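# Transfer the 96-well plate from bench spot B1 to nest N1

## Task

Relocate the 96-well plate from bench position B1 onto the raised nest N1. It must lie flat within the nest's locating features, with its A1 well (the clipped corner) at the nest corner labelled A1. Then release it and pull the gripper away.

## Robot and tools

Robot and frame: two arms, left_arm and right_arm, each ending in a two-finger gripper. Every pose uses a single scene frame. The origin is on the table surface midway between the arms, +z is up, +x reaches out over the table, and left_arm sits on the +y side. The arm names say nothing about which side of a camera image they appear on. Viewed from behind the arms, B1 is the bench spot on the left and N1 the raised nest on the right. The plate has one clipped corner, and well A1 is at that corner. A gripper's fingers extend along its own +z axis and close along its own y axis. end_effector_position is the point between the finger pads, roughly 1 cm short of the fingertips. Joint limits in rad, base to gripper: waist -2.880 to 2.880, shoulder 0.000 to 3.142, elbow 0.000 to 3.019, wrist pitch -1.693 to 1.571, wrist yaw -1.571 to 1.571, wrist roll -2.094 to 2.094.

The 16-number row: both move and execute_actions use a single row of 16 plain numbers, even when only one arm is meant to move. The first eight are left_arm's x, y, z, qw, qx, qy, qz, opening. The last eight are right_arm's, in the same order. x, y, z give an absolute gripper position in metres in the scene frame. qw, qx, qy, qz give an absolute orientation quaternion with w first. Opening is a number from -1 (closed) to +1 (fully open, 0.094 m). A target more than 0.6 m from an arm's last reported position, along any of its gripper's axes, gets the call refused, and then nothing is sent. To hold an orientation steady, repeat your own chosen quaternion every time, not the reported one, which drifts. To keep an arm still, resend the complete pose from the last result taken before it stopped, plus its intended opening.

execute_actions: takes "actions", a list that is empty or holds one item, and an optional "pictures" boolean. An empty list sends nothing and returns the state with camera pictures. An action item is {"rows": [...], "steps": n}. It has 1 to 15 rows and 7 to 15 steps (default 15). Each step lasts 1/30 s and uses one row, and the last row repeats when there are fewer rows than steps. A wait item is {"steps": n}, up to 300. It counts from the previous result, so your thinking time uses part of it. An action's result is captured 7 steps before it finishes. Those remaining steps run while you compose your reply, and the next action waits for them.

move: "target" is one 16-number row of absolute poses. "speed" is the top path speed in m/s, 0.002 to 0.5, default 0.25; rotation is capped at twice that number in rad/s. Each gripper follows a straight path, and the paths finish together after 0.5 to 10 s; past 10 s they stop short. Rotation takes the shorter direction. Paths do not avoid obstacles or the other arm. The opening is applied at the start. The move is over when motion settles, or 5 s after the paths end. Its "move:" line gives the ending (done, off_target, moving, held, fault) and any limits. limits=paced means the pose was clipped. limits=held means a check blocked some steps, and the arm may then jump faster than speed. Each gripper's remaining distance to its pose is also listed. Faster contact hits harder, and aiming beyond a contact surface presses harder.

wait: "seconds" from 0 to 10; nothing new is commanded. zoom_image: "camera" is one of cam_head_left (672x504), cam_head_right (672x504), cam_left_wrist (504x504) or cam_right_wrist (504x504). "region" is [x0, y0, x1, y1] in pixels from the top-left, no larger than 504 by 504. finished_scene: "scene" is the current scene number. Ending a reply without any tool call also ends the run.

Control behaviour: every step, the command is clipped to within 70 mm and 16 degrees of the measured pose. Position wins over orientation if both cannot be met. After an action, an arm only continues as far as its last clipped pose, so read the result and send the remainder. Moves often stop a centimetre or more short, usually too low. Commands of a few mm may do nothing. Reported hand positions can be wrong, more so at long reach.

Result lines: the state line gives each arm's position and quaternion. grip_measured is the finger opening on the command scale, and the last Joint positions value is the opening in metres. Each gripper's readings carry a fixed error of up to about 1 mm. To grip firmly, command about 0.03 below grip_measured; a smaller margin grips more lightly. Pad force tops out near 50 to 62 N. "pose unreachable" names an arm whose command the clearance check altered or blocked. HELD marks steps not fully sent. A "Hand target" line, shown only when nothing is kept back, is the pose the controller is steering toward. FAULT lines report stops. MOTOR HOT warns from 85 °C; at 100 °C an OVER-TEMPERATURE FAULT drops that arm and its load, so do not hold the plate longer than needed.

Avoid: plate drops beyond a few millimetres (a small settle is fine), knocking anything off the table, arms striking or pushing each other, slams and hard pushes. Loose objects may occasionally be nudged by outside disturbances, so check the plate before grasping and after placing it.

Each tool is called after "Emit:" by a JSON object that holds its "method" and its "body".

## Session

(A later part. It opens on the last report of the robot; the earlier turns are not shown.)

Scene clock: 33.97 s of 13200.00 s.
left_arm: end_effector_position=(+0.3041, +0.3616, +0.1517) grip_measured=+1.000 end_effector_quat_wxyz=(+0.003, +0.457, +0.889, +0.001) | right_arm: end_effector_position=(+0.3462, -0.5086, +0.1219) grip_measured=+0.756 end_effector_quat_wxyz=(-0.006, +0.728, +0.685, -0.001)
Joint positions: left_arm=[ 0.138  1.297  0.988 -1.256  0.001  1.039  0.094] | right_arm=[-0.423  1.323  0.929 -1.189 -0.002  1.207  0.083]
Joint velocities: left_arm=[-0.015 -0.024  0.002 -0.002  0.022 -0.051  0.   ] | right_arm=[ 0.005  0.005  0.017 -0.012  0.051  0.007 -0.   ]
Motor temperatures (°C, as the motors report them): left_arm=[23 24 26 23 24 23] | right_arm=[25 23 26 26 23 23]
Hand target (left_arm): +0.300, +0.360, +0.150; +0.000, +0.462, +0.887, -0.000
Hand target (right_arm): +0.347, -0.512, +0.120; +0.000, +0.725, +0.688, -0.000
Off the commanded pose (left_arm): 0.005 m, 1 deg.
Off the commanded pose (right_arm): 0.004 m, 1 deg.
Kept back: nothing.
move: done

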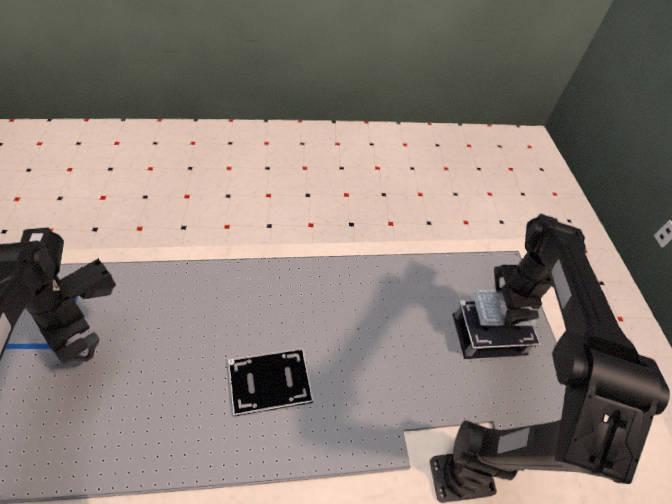

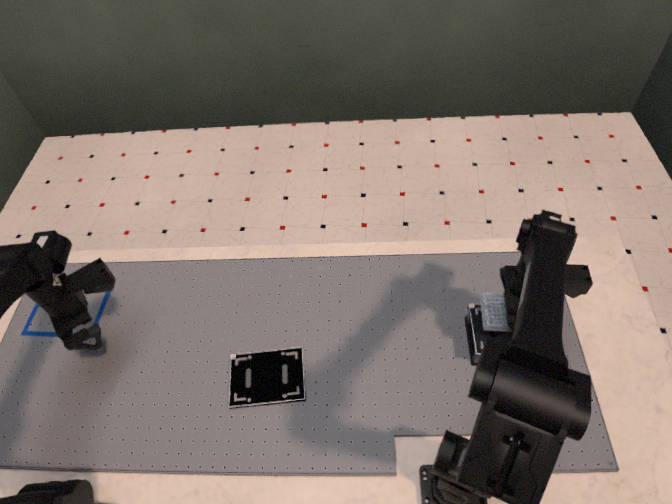

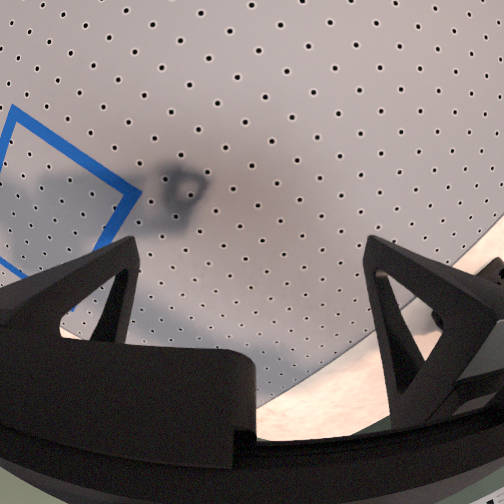

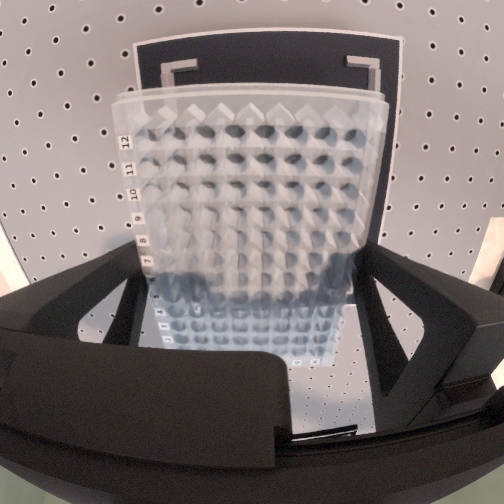

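Emit:
{"method": "move", "body": {"target": [0.3,0.36,0.15,0,0.462,0.887,0,1,0.337,-0.513,0.096,0,0.716,0.698,0,0.71], "speed": 0.05}}

Emit:
{"method": "zoom_image", "body": {"camera": "cam_right_wrist", "region": [50,10,450,260]}}

Scene clock: 35.07 s of 13200.00 s.
left_arm: end_effector_position=(+0.3041, +0.3616, +0.1517) grip_measured=+1.000 end_effector_quat_wxyz=(+0.003, +0.457, +0.889, +0.001) | right_arm: end_effector_position=(+0.3365, -0.5100, +0.0991) grip_measured=+0.756 end_effector_quat_wxyz=(-0.004, +0.720, +0.694, -0.000)
Joint positions: left_arm=[ 0.138  1.297  0.988 -1.256  0.001  1.039  0.094] | right_arm=[-0.439  1.326  0.866 -1.119 -0.002  1.166  0.083]
Joint velocities: left_arm=[-0.005 -0.005  0.007 -0.012 -0.066 -0.037  0.   ] | right_arm=[-0.015 -0.005  0.002  0.007  0.022 -0.095 -0.   ]
Motor temperatures (°C, as the motors report them): left_arm=[23 24 26 23 24 23] | right_arm=[25 23 26 26 23 23]
Hand target (left_arm): +0.300, +0.360, +0.150; +0.000, +0.462, +0.887, -0.000
Hand target (right_arm): +0.337, -0.513, +0.096; -0.000, +0.716, +0.698, +0.000
Off the commanded pose (left_arm): 0.005 m, 1 deg.
Off the commanded pose (right_arm): 0.004 m, 1 deg.
Kept back: nothing.
move: done

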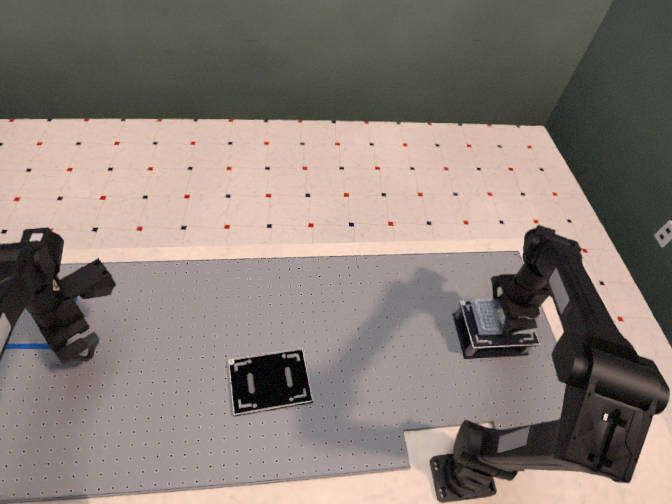

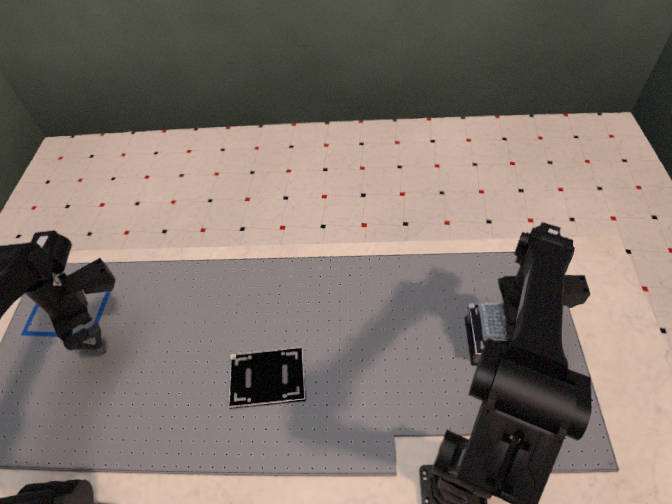

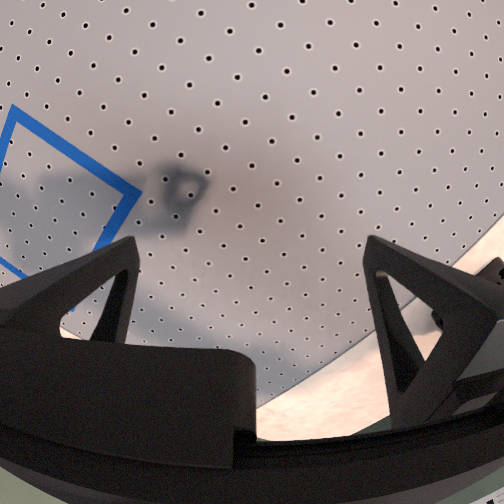

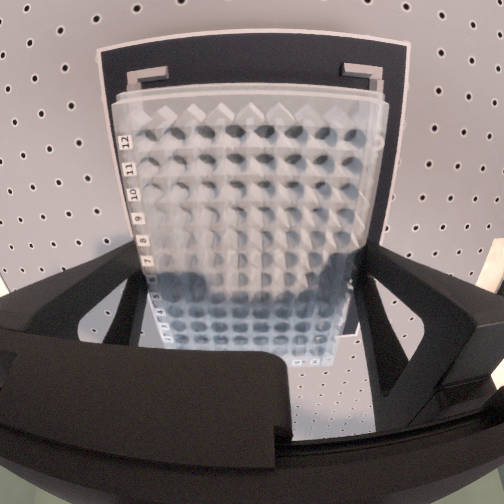

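Region (50, 10, 450, 260) of cam_right_wrist's 504x504 image, scaled by 1.260, with more detail than that image has; it fills the top 315 rows of this view, and the rest is white.

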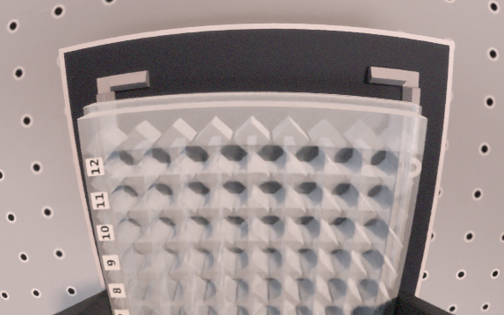

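Emit:
{"method": "move", "body": {"target": [0.3,0.36,0.15,0,0.462,0.887,0,1,0.334,-0.514,0.087,0,0.708,0.706,0,0.71], "speed": 0.03}}

Emit:
{"method": "zoom_image", "body": {"camera": "cam_right_wrist", "region": [50,10,450,260]}}

Emit:
{"method": "zoom_image", "body": {"camera": "cam_head_left", "region": [440,270,560,370]}}

Scene clock: 36.17 s of 13200.00 s.
left_arm: end_effector_position=(+0.3041, +0.3616, +0.1517) grip_measured=+1.000 end_effector_quat_wxyz=(+0.003, +0.457, +0.889, +0.001) | right_arm: end_effector_position=(+0.3341, -0.5109, +0.0904) grip_measured=+0.756 end_effector_quat_wxyz=(-0.004, +0.712, +0.703, -0.000)
Joint positions: left_arm=[ 0.138  1.297  0.988 -1.256  0.001  1.039  0.094] | right_arm=[-0.445  1.333  0.847 -1.092 -0.002  1.137  0.083]
Joint velocities: left_arm=[-0.005  0.015 -0.012 -0.002  0.022  0.037  0.   ] | right_arm=[-0.015 -0.005 -0.007  0.007  0.022 -0.066  0.001]
Motor temperatures (°C, as the motors report them): left_arm=[23 24 26 23 24 23] | right_arm=[25 23 26 26 23 23]
Hand target (left_arm): +0.300, +0.360, +0.150; +0.000, +0.462, +0.887, -0.000
Hand target (right_arm): +0.334, -0.514, +0.087; +0.000, +0.708, +0.706, +0.000
Off the commanded pose (left_arm): 0.005 m, 1 deg.
Off the commanded pose (right_arm): 0.005 m, 1 deg.
Kept back: nothing.
move: done

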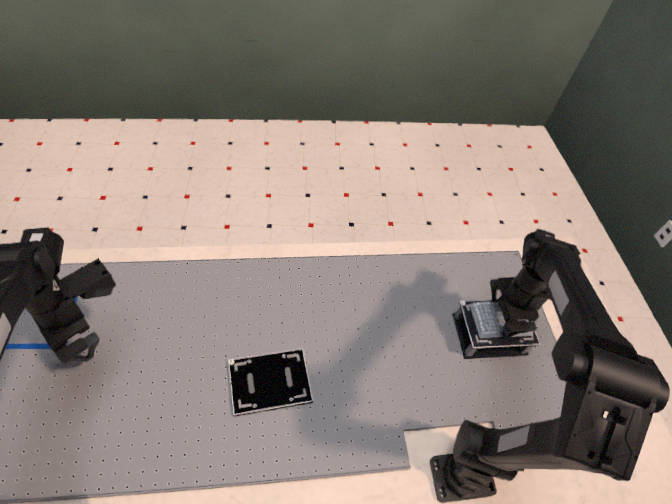

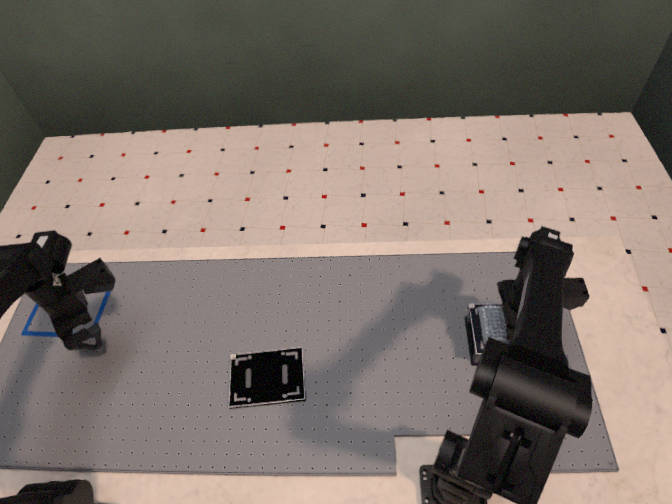

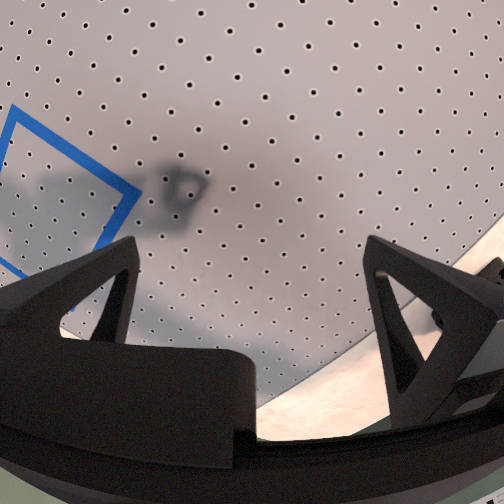

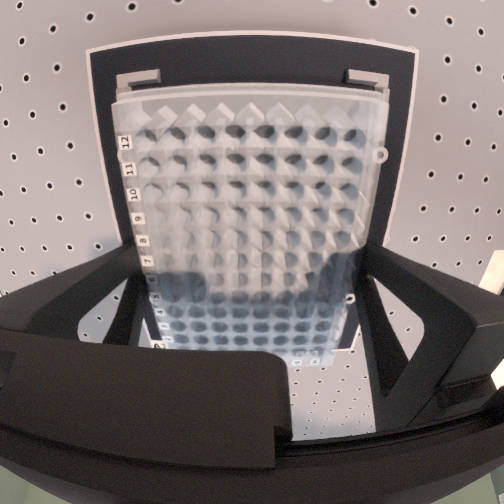

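Region (50, 10, 450, 260) of cam_right_wrist's 504x504 image, scaled by 1.260, with more detail than that image has; it fills the top 315 rows of this view, and the rest is white.

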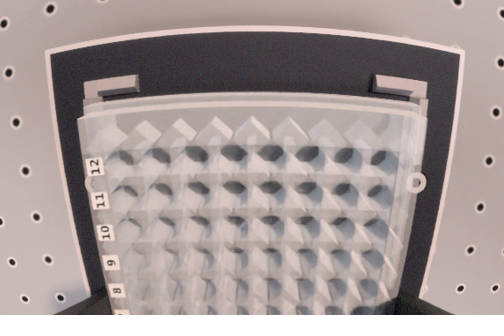

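Region (440, 270, 560, 370) of cam_head_left's 672x504 image, scaled by 4.200, with more detail than that image has.

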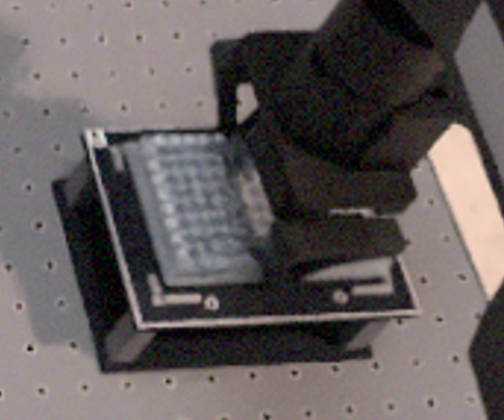

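Emit:
{"method": "move", "body": {"target": [0.3,0.36,0.15,0,0.462,0.887,0,1,0.3325,-0.5145,0.081,0,0.708,0.706,0,0.71], "speed": 0.02}}

Emit:
{"method": "zoom_image", "body": {"camera": "cam_right_wrist", "region": [50,10,450,260]}}

Emit:
{"method": "zoom_image", "body": {"camera": "cam_head_left", "region": [440,270,560,370]}}

Scene clock: 37.23 s of 13200.00 s.
left_arm: end_effector_position=(+0.3041, +0.3616, +0.1517) grip_measured=+1.000 end_effector_quat_wxyz=(+0.003, +0.457, +0.889, +0.001) | right_arm: end_effector_position=(+0.3325, -0.5114, +0.0844) grip_measured=+0.756 end_effector_quat_wxyz=(-0.004, +0.711, +0.703, -0.000)
Joint positions: left_arm=[ 0.138  1.297  0.988 -1.256  0.001  1.039  0.094] | right_arm=[-0.448  1.338  0.834 -1.074 -0.002  1.133  0.083]
Joint velocities: left_arm=[-0.015 -0.015 -0.012 -0.007  0.037 -0.037  0.   ] | right_arm=[-0.015  0.005 -0.012  0.002 -0.051 -0.022  0.001]
Motor temperatures (°C, as the motors report them): left_arm=[23 24 26 23 24 23] | right_arm=[25 23 26 26 23 23]
Hand target (left_arm): +0.300, +0.360, +0.150; +0.000, +0.462, +0.887, -0.000
Hand target (right_arm): +0.332, -0.514, +0.081; -0.000, +0.708, +0.706, -0.000
Off the commanded pose (left_arm): 0.005 m, 1 deg.
Off the commanded pose (right_arm): 0.005 m, 1 deg.
Kept back: nothing.
move: done

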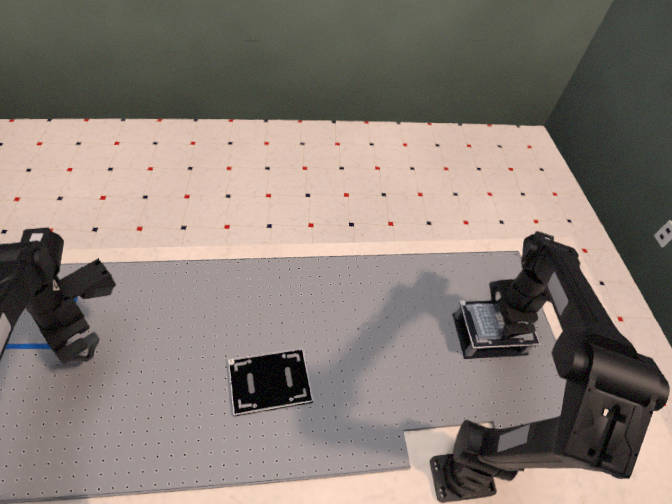

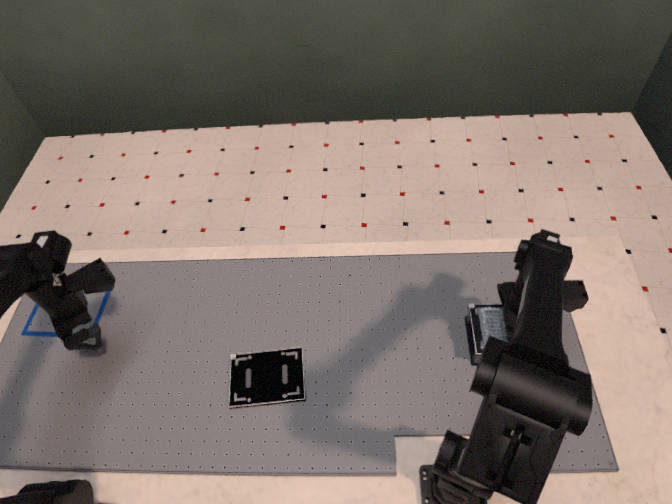

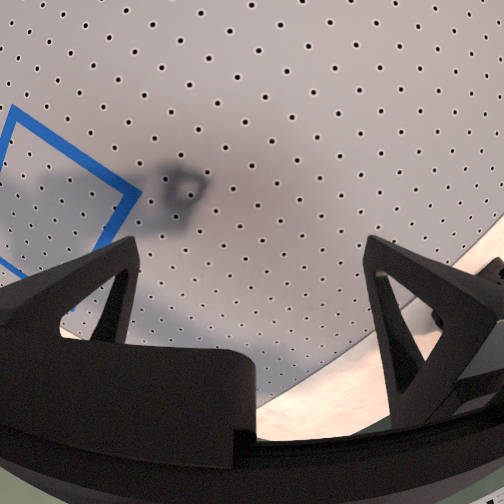

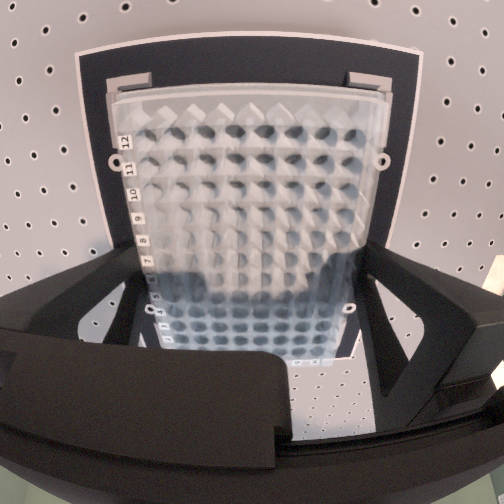

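Region (50, 10, 450, 260) of cam_right_wrist's 504x504 image, scaled by 1.260, with more detail than that image has; it fills the top 315 rows of this view, and the rest is white.

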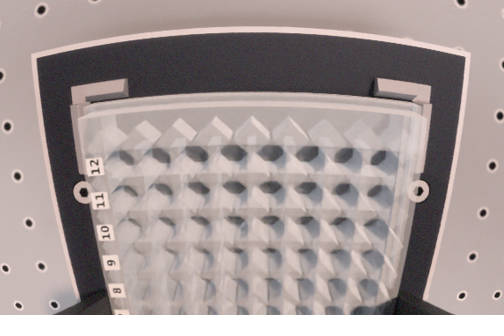

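Region (440, 270, 560, 370) of cam_head_left's 672x504 image, scaled by 4.200, with more detail than that image has.

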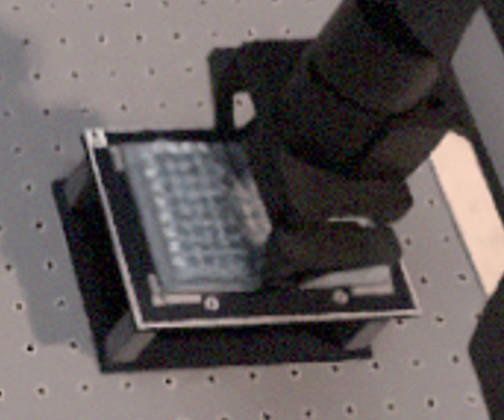

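Emit:
{"method": "move", "body": {"target": [0.3,0.36,0.15,0,0.462,0.887,0,1,0.3328,-0.514,0.071,0,0.708,0.706,0,0.71], "speed": 0.015}}

Emit:
{"method": "zoom_image", "body": {"camera": "cam_right_wrist", "region": [50,10,450,260]}}

Emit:
{"method": "zoom_image", "body": {"camera": "cam_head_left", "region": [440,270,560,370]}}

Scene clock: 38.63 s of 13200.00 s.
left_arm: end_effector_position=(+0.3041, +0.3616, +0.1517) grip_measured=+1.000 end_effector_quat_wxyz=(+0.003, +0.457, +0.889, +0.001) | right_arm: end_effector_position=(+0.3330, -0.5117, +0.0820) grip_measured=+0.756 end_effector_quat_wxyz=(-0.003, +0.711, +0.703, +0.000)
Joint positions: left_arm=[ 0.138  1.297  0.988 -1.256  0.001  1.039  0.094] | right_arm=[-0.448  1.341  0.83  -1.064 -0.002  1.132  0.083]
Joint velocities: left_arm=[ 0.005  0.005  0.002  0.007 -0.051  0.022  0.   ] | right_arm=[ 0.015 -0.005 -0.007  0.007  0.051 -0.037 -0.001]
Motor temperatures (°C, as the motors report them): left_arm=[23 24 27 23 24 23] | right_arm=[25 23 26 26 23 23]
Hand target (left_arm): +0.300, +0.360, +0.150; +0.000, +0.462, +0.887, -0.000
Hand target (right_arm): +0.332, -0.514, +0.071; -0.000, +0.708, +0.706, -0.000
Off the commanded pose (left_arm): 0.005 m, 1 deg.
Off the commanded pose (right_arm): 0.011 m, 1 deg.
Kept back: nothing.
move: off_target (right_arm)

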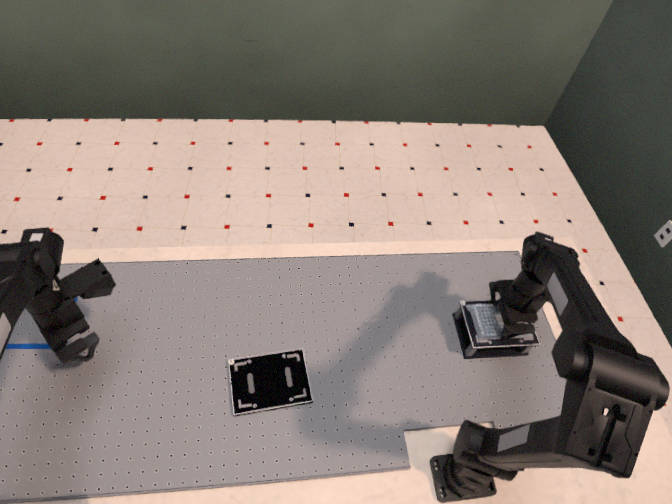

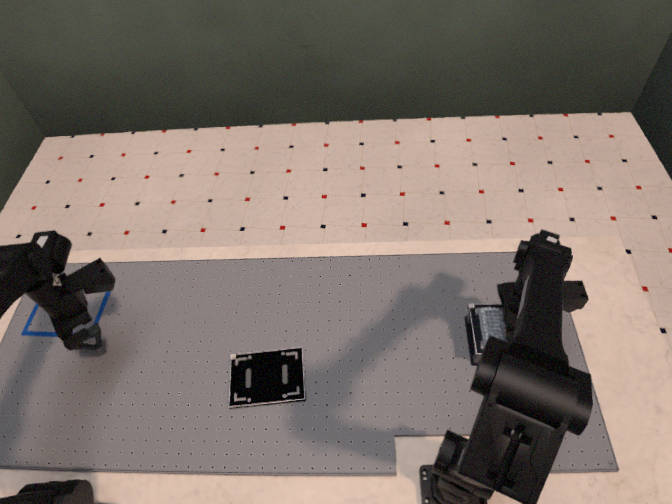

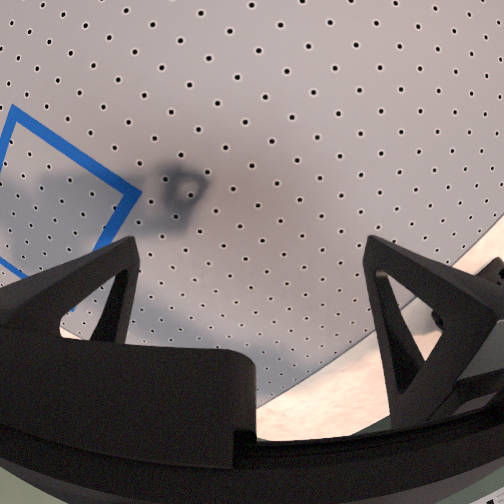

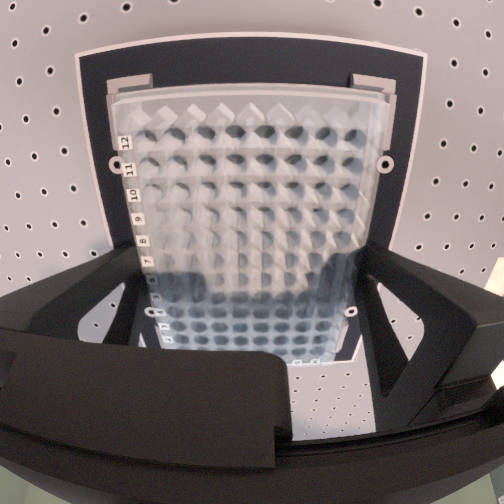

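Region (50, 10, 450, 260) of cam_right_wrist's 504x504 image, scaled by 1.260, with more detail than that image has; it fills the top 315 rows of this view, and the rest is white.

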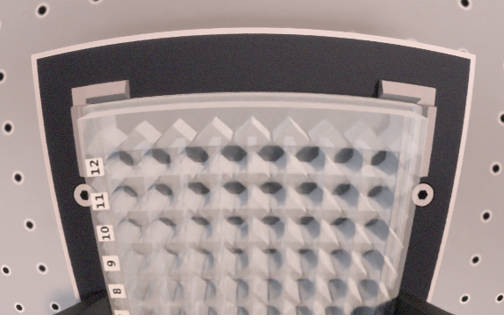

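Region (440, 270, 560, 370) of cam_head_left's 672x504 image, scaled by 4.200, with more detail than that image has.

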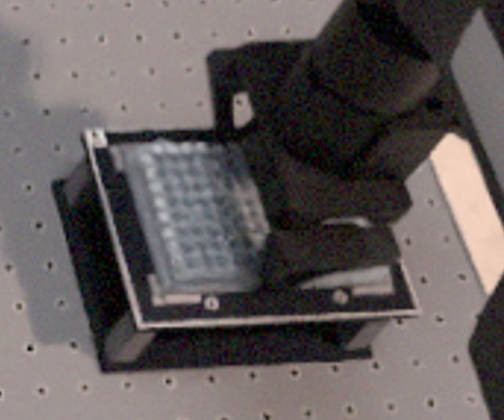

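Emit:
{"method": "move", "body": {"target": [0.3,0.36,0.15,0,0.462,0.887,0,1,0.3328,-0.514,0.071,0,0.708,0.706,0,1]}}

Emit:
{"method": "move", "body": {"target": [0.3,0.36,0.15,0,0.462,0.887,0,1,0.342,-0.518,0.16,0,0.708,0.706,0,1], "speed": 0.15}}

Emit:
{"method": "zoom_image", "body": {"camera": "cam_right_wrist", "region": [100,30,400,330]}}

Emit:
{"method": "move", "body": {"target": [0.3,0.36,0.15,0,0.462,0.887,0,1,0.42,-0.3,0.22,0,0.6,0.8,0,1]}}

Emit:
{"method": "zoom_image", "body": {"camera": "cam_head_left", "region": [440,270,560,370]}}

Scene clock: 39.63 s of 13200.00 s.
left_arm: end_effector_position=(+0.3041, +0.3616, +0.1517) grip_measured=+1.000 end_effector_quat_wxyz=(+0.003, +0.457, +0.889, +0.001) | right_arm: end_effector_position=(+0.3338, -0.5122, +0.0820) grip_measured=+1.000 end_effector_quat_wxyz=(-0.000, +0.711, +0.703, +0.001)
Joint positions: left_arm=[ 0.138  1.297  0.988 -1.256  0.001  1.039  0.094] | right_arm=[-0.448  1.341  0.829 -1.059 -0.002  1.132  0.094]
Joint velocities: left_arm=[-0.005  0.005 -0.002 -0.007 -0.081 -0.051  0.   ] | right_arm=[-0.005 -0.015 -0.002 -0.012  0.007  0.051  0.   ]
Motor temperatures (°C, as the motors report them): left_arm=[23 24 27 23 24 23] | right_arm=[25 23 26 26 23 23]
Hand target (left_arm): +0.300, +0.360, +0.150; +0.000, +0.462, +0.887, -0.000
Hand target (right_arm): +0.332, -0.514, +0.071; -0.000, +0.708, +0.706, -0.000
Off the commanded pose (left_arm): 0.005 m, 1 deg.
Off the commanded pose (right_arm): 0.011 m, 0 deg.
Kept back: nothing.
move: off_target (right_arm)

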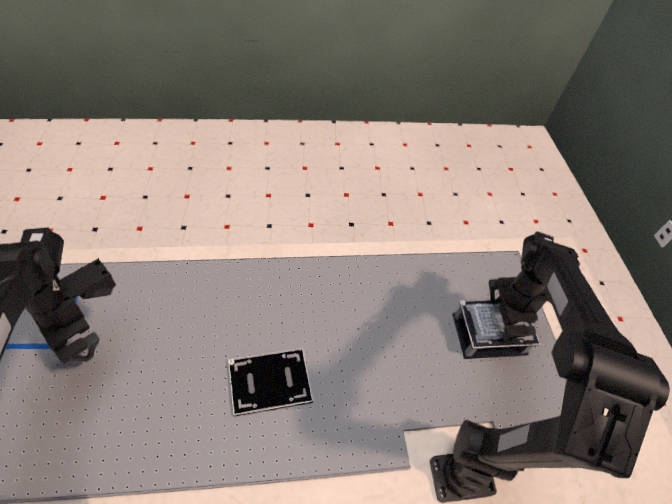

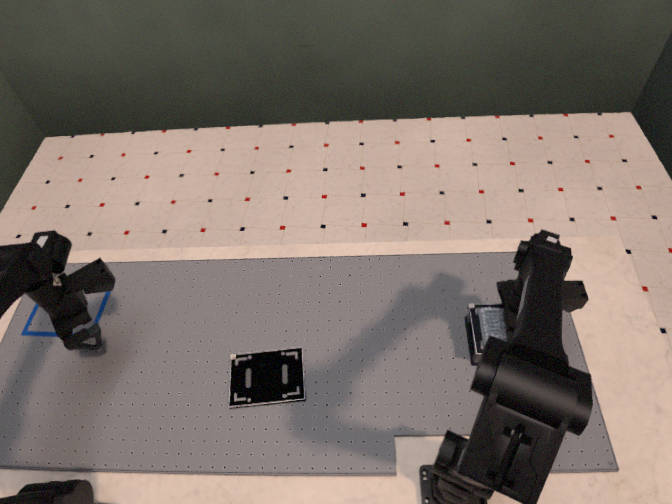

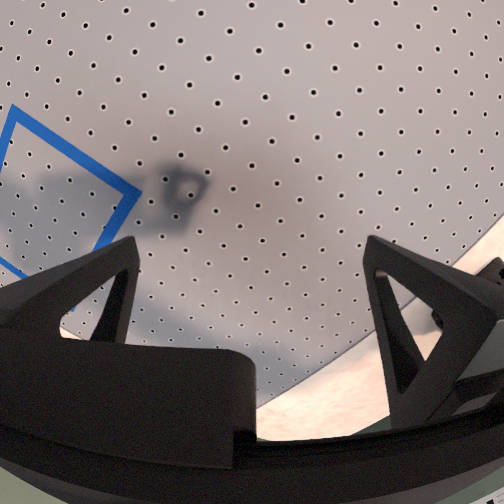

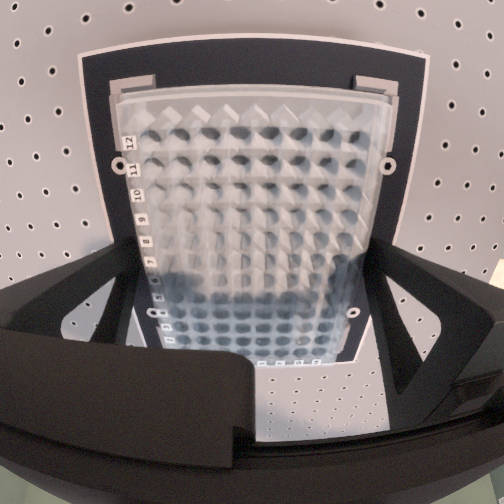

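Scene clock: 40.57 s of 13200.00 s.
left_arm: end_effector_position=(+0.3041, +0.3616, +0.1517) grip_measured=+1.000 end_effector_quat_wxyz=(+0.003, +0.457, +0.889, +0.001) | right_arm: end_effector_position=(+0.3280, -0.5093, +0.1380) grip_measured=+1.000 end_effector_quat_wxyz=(-0.021, +0.711, +0.703, -0.007)
Joint positions: left_arm=[ 0.138  1.297  0.988 -1.256  0.001  1.039  0.094] | right_arm=[-0.448  1.284  0.938 -1.27  -0.002  1.132  0.094]
Joint velocities: left_arm=[-0.005  0.005 -0.002 -0.007  0.051  0.007  0.   ] | right_arm=[-0.015 -0.015  0.017 -0.012 -0.007 -0.125  0.   ]
Motor temperatures (°C, as the motors report them): left_arm=[23 24 27 23 24 23] | right_arm=[25 23 26 26 23 23]
Hand target (left_arm): +0.300, +0.360, +0.150; +0.000, +0.462, +0.887, -0.000
Hand target (right_arm): +0.342, -0.518, +0.160; +0.001, +0.708, +0.706, -0.000
Off the commanded pose (left_arm): 0.005 m, 1 deg.
Off the commanded pose (right_arm): 0.028 m, 3 deg.
Kept back: nothing.
move: off_target (right_arm)

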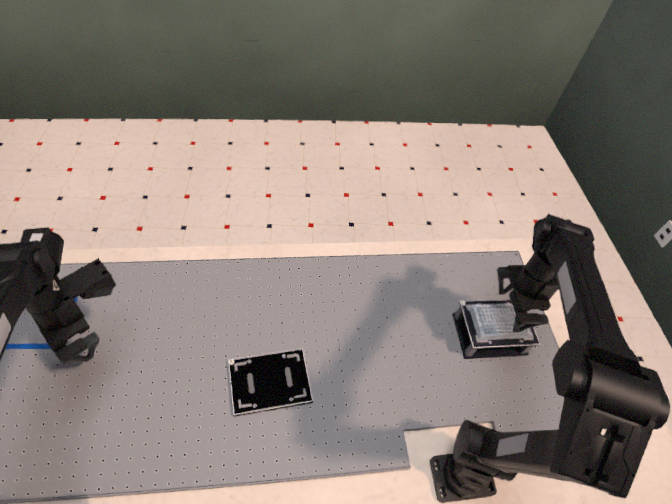

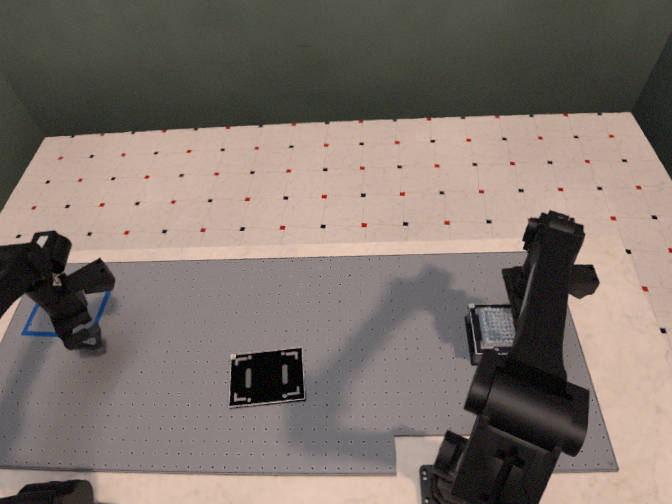

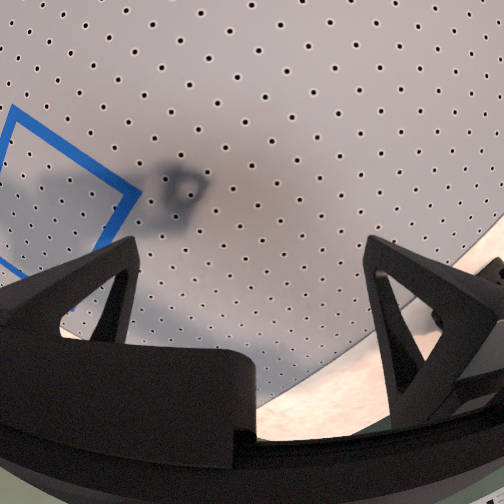

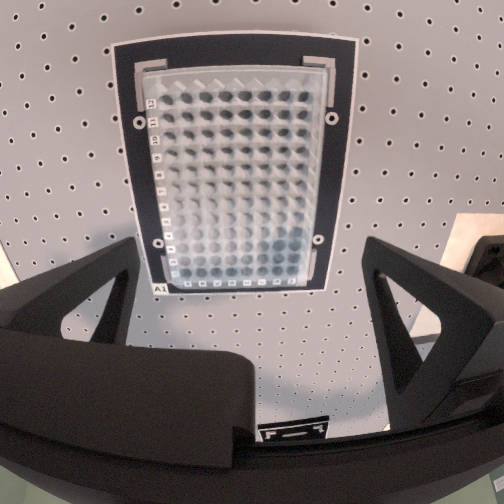

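Region (100, 30, 400, 330) of cam_right_wrist's 504x504 image, scaled by 1.680, with more detail than that image has.

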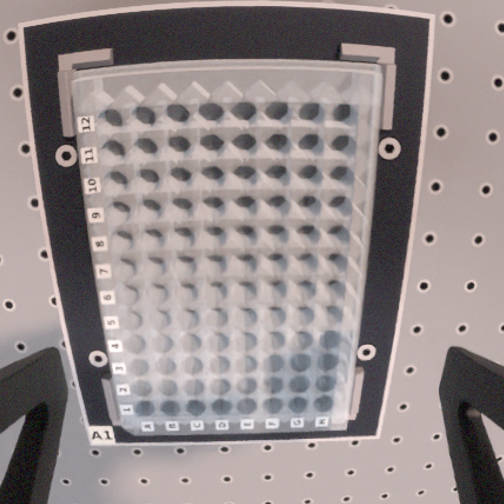

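Scene clock: 42.03 s of 13200.00 s.
left_arm: end_effector_position=(+0.3041, +0.3616, +0.1517) grip_measured=+1.000 end_effector_quat_wxyz=(+0.003, +0.457, +0.889, +0.001) | right_arm: end_effector_position=(+0.4002, -0.3033, +0.1982) grip_measured=+1.000 end_effector_quat_wxyz=(-0.017, +0.590, +0.807, -0.019)
Joint positions: left_arm=[ 0.138  1.297  0.988 -1.256  0.001  1.039  0.094] | right_arm=[ 0.174  1.365  1.177 -1.435  0.002  1.436  0.094]
Joint velocities: left_arm=[-0.005  0.005 -0.007 -0.002 -0.007  0.007  0.   ] | right_arm=[-0.024 -0.015 -0.022 -0.017 -0.066  0.037  0.   ]
Motor temperatures (°C, as the motors report them): left_arm=[23 24 27 23 24 23] | right_arm=[25 23 27 26 23 23]
Hand target (left_arm): +0.300, +0.360, +0.150; +0.000, +0.462, +0.887, -0.000
Hand target (right_arm): +0.415, -0.303, +0.220; -0.001, +0.600, +0.800, -0.005
Off the commanded pose (left_arm): 0.005 m, 1 deg.
Off the commanded pose (right_arm): 0.030 m, 3 deg.
Kept back: nothing.
move: off_target (right_arm)

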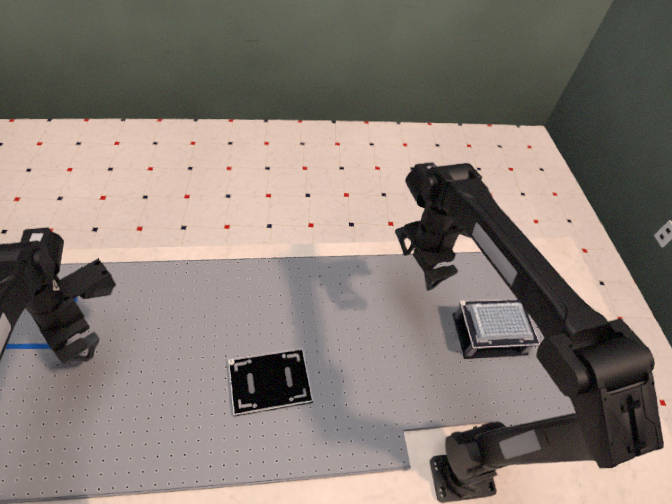

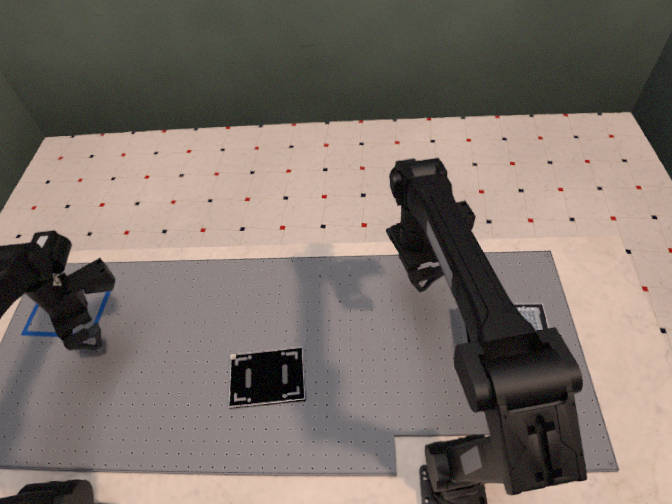

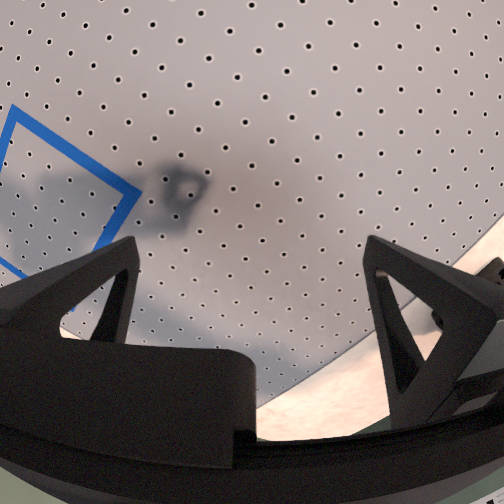

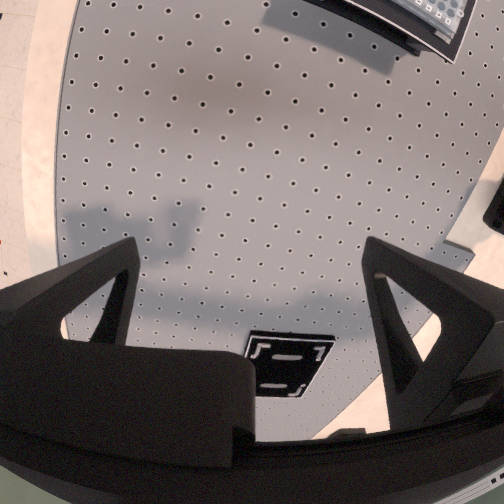

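Region (440, 270, 560, 370) of cam_head_left's 672x504 image, scaled by 4.200, with more detail than that image has.

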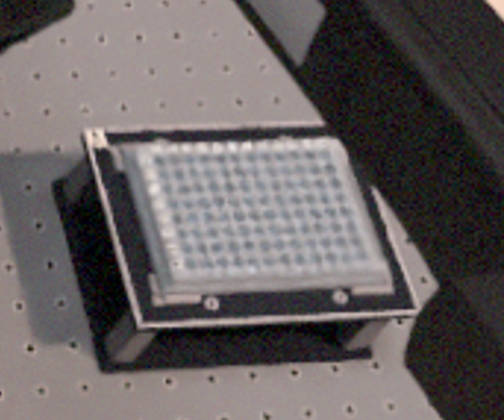

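Emit:
{"method": "finished_scene", "body": {"scene": 2}}

The scene is finished: the task was done.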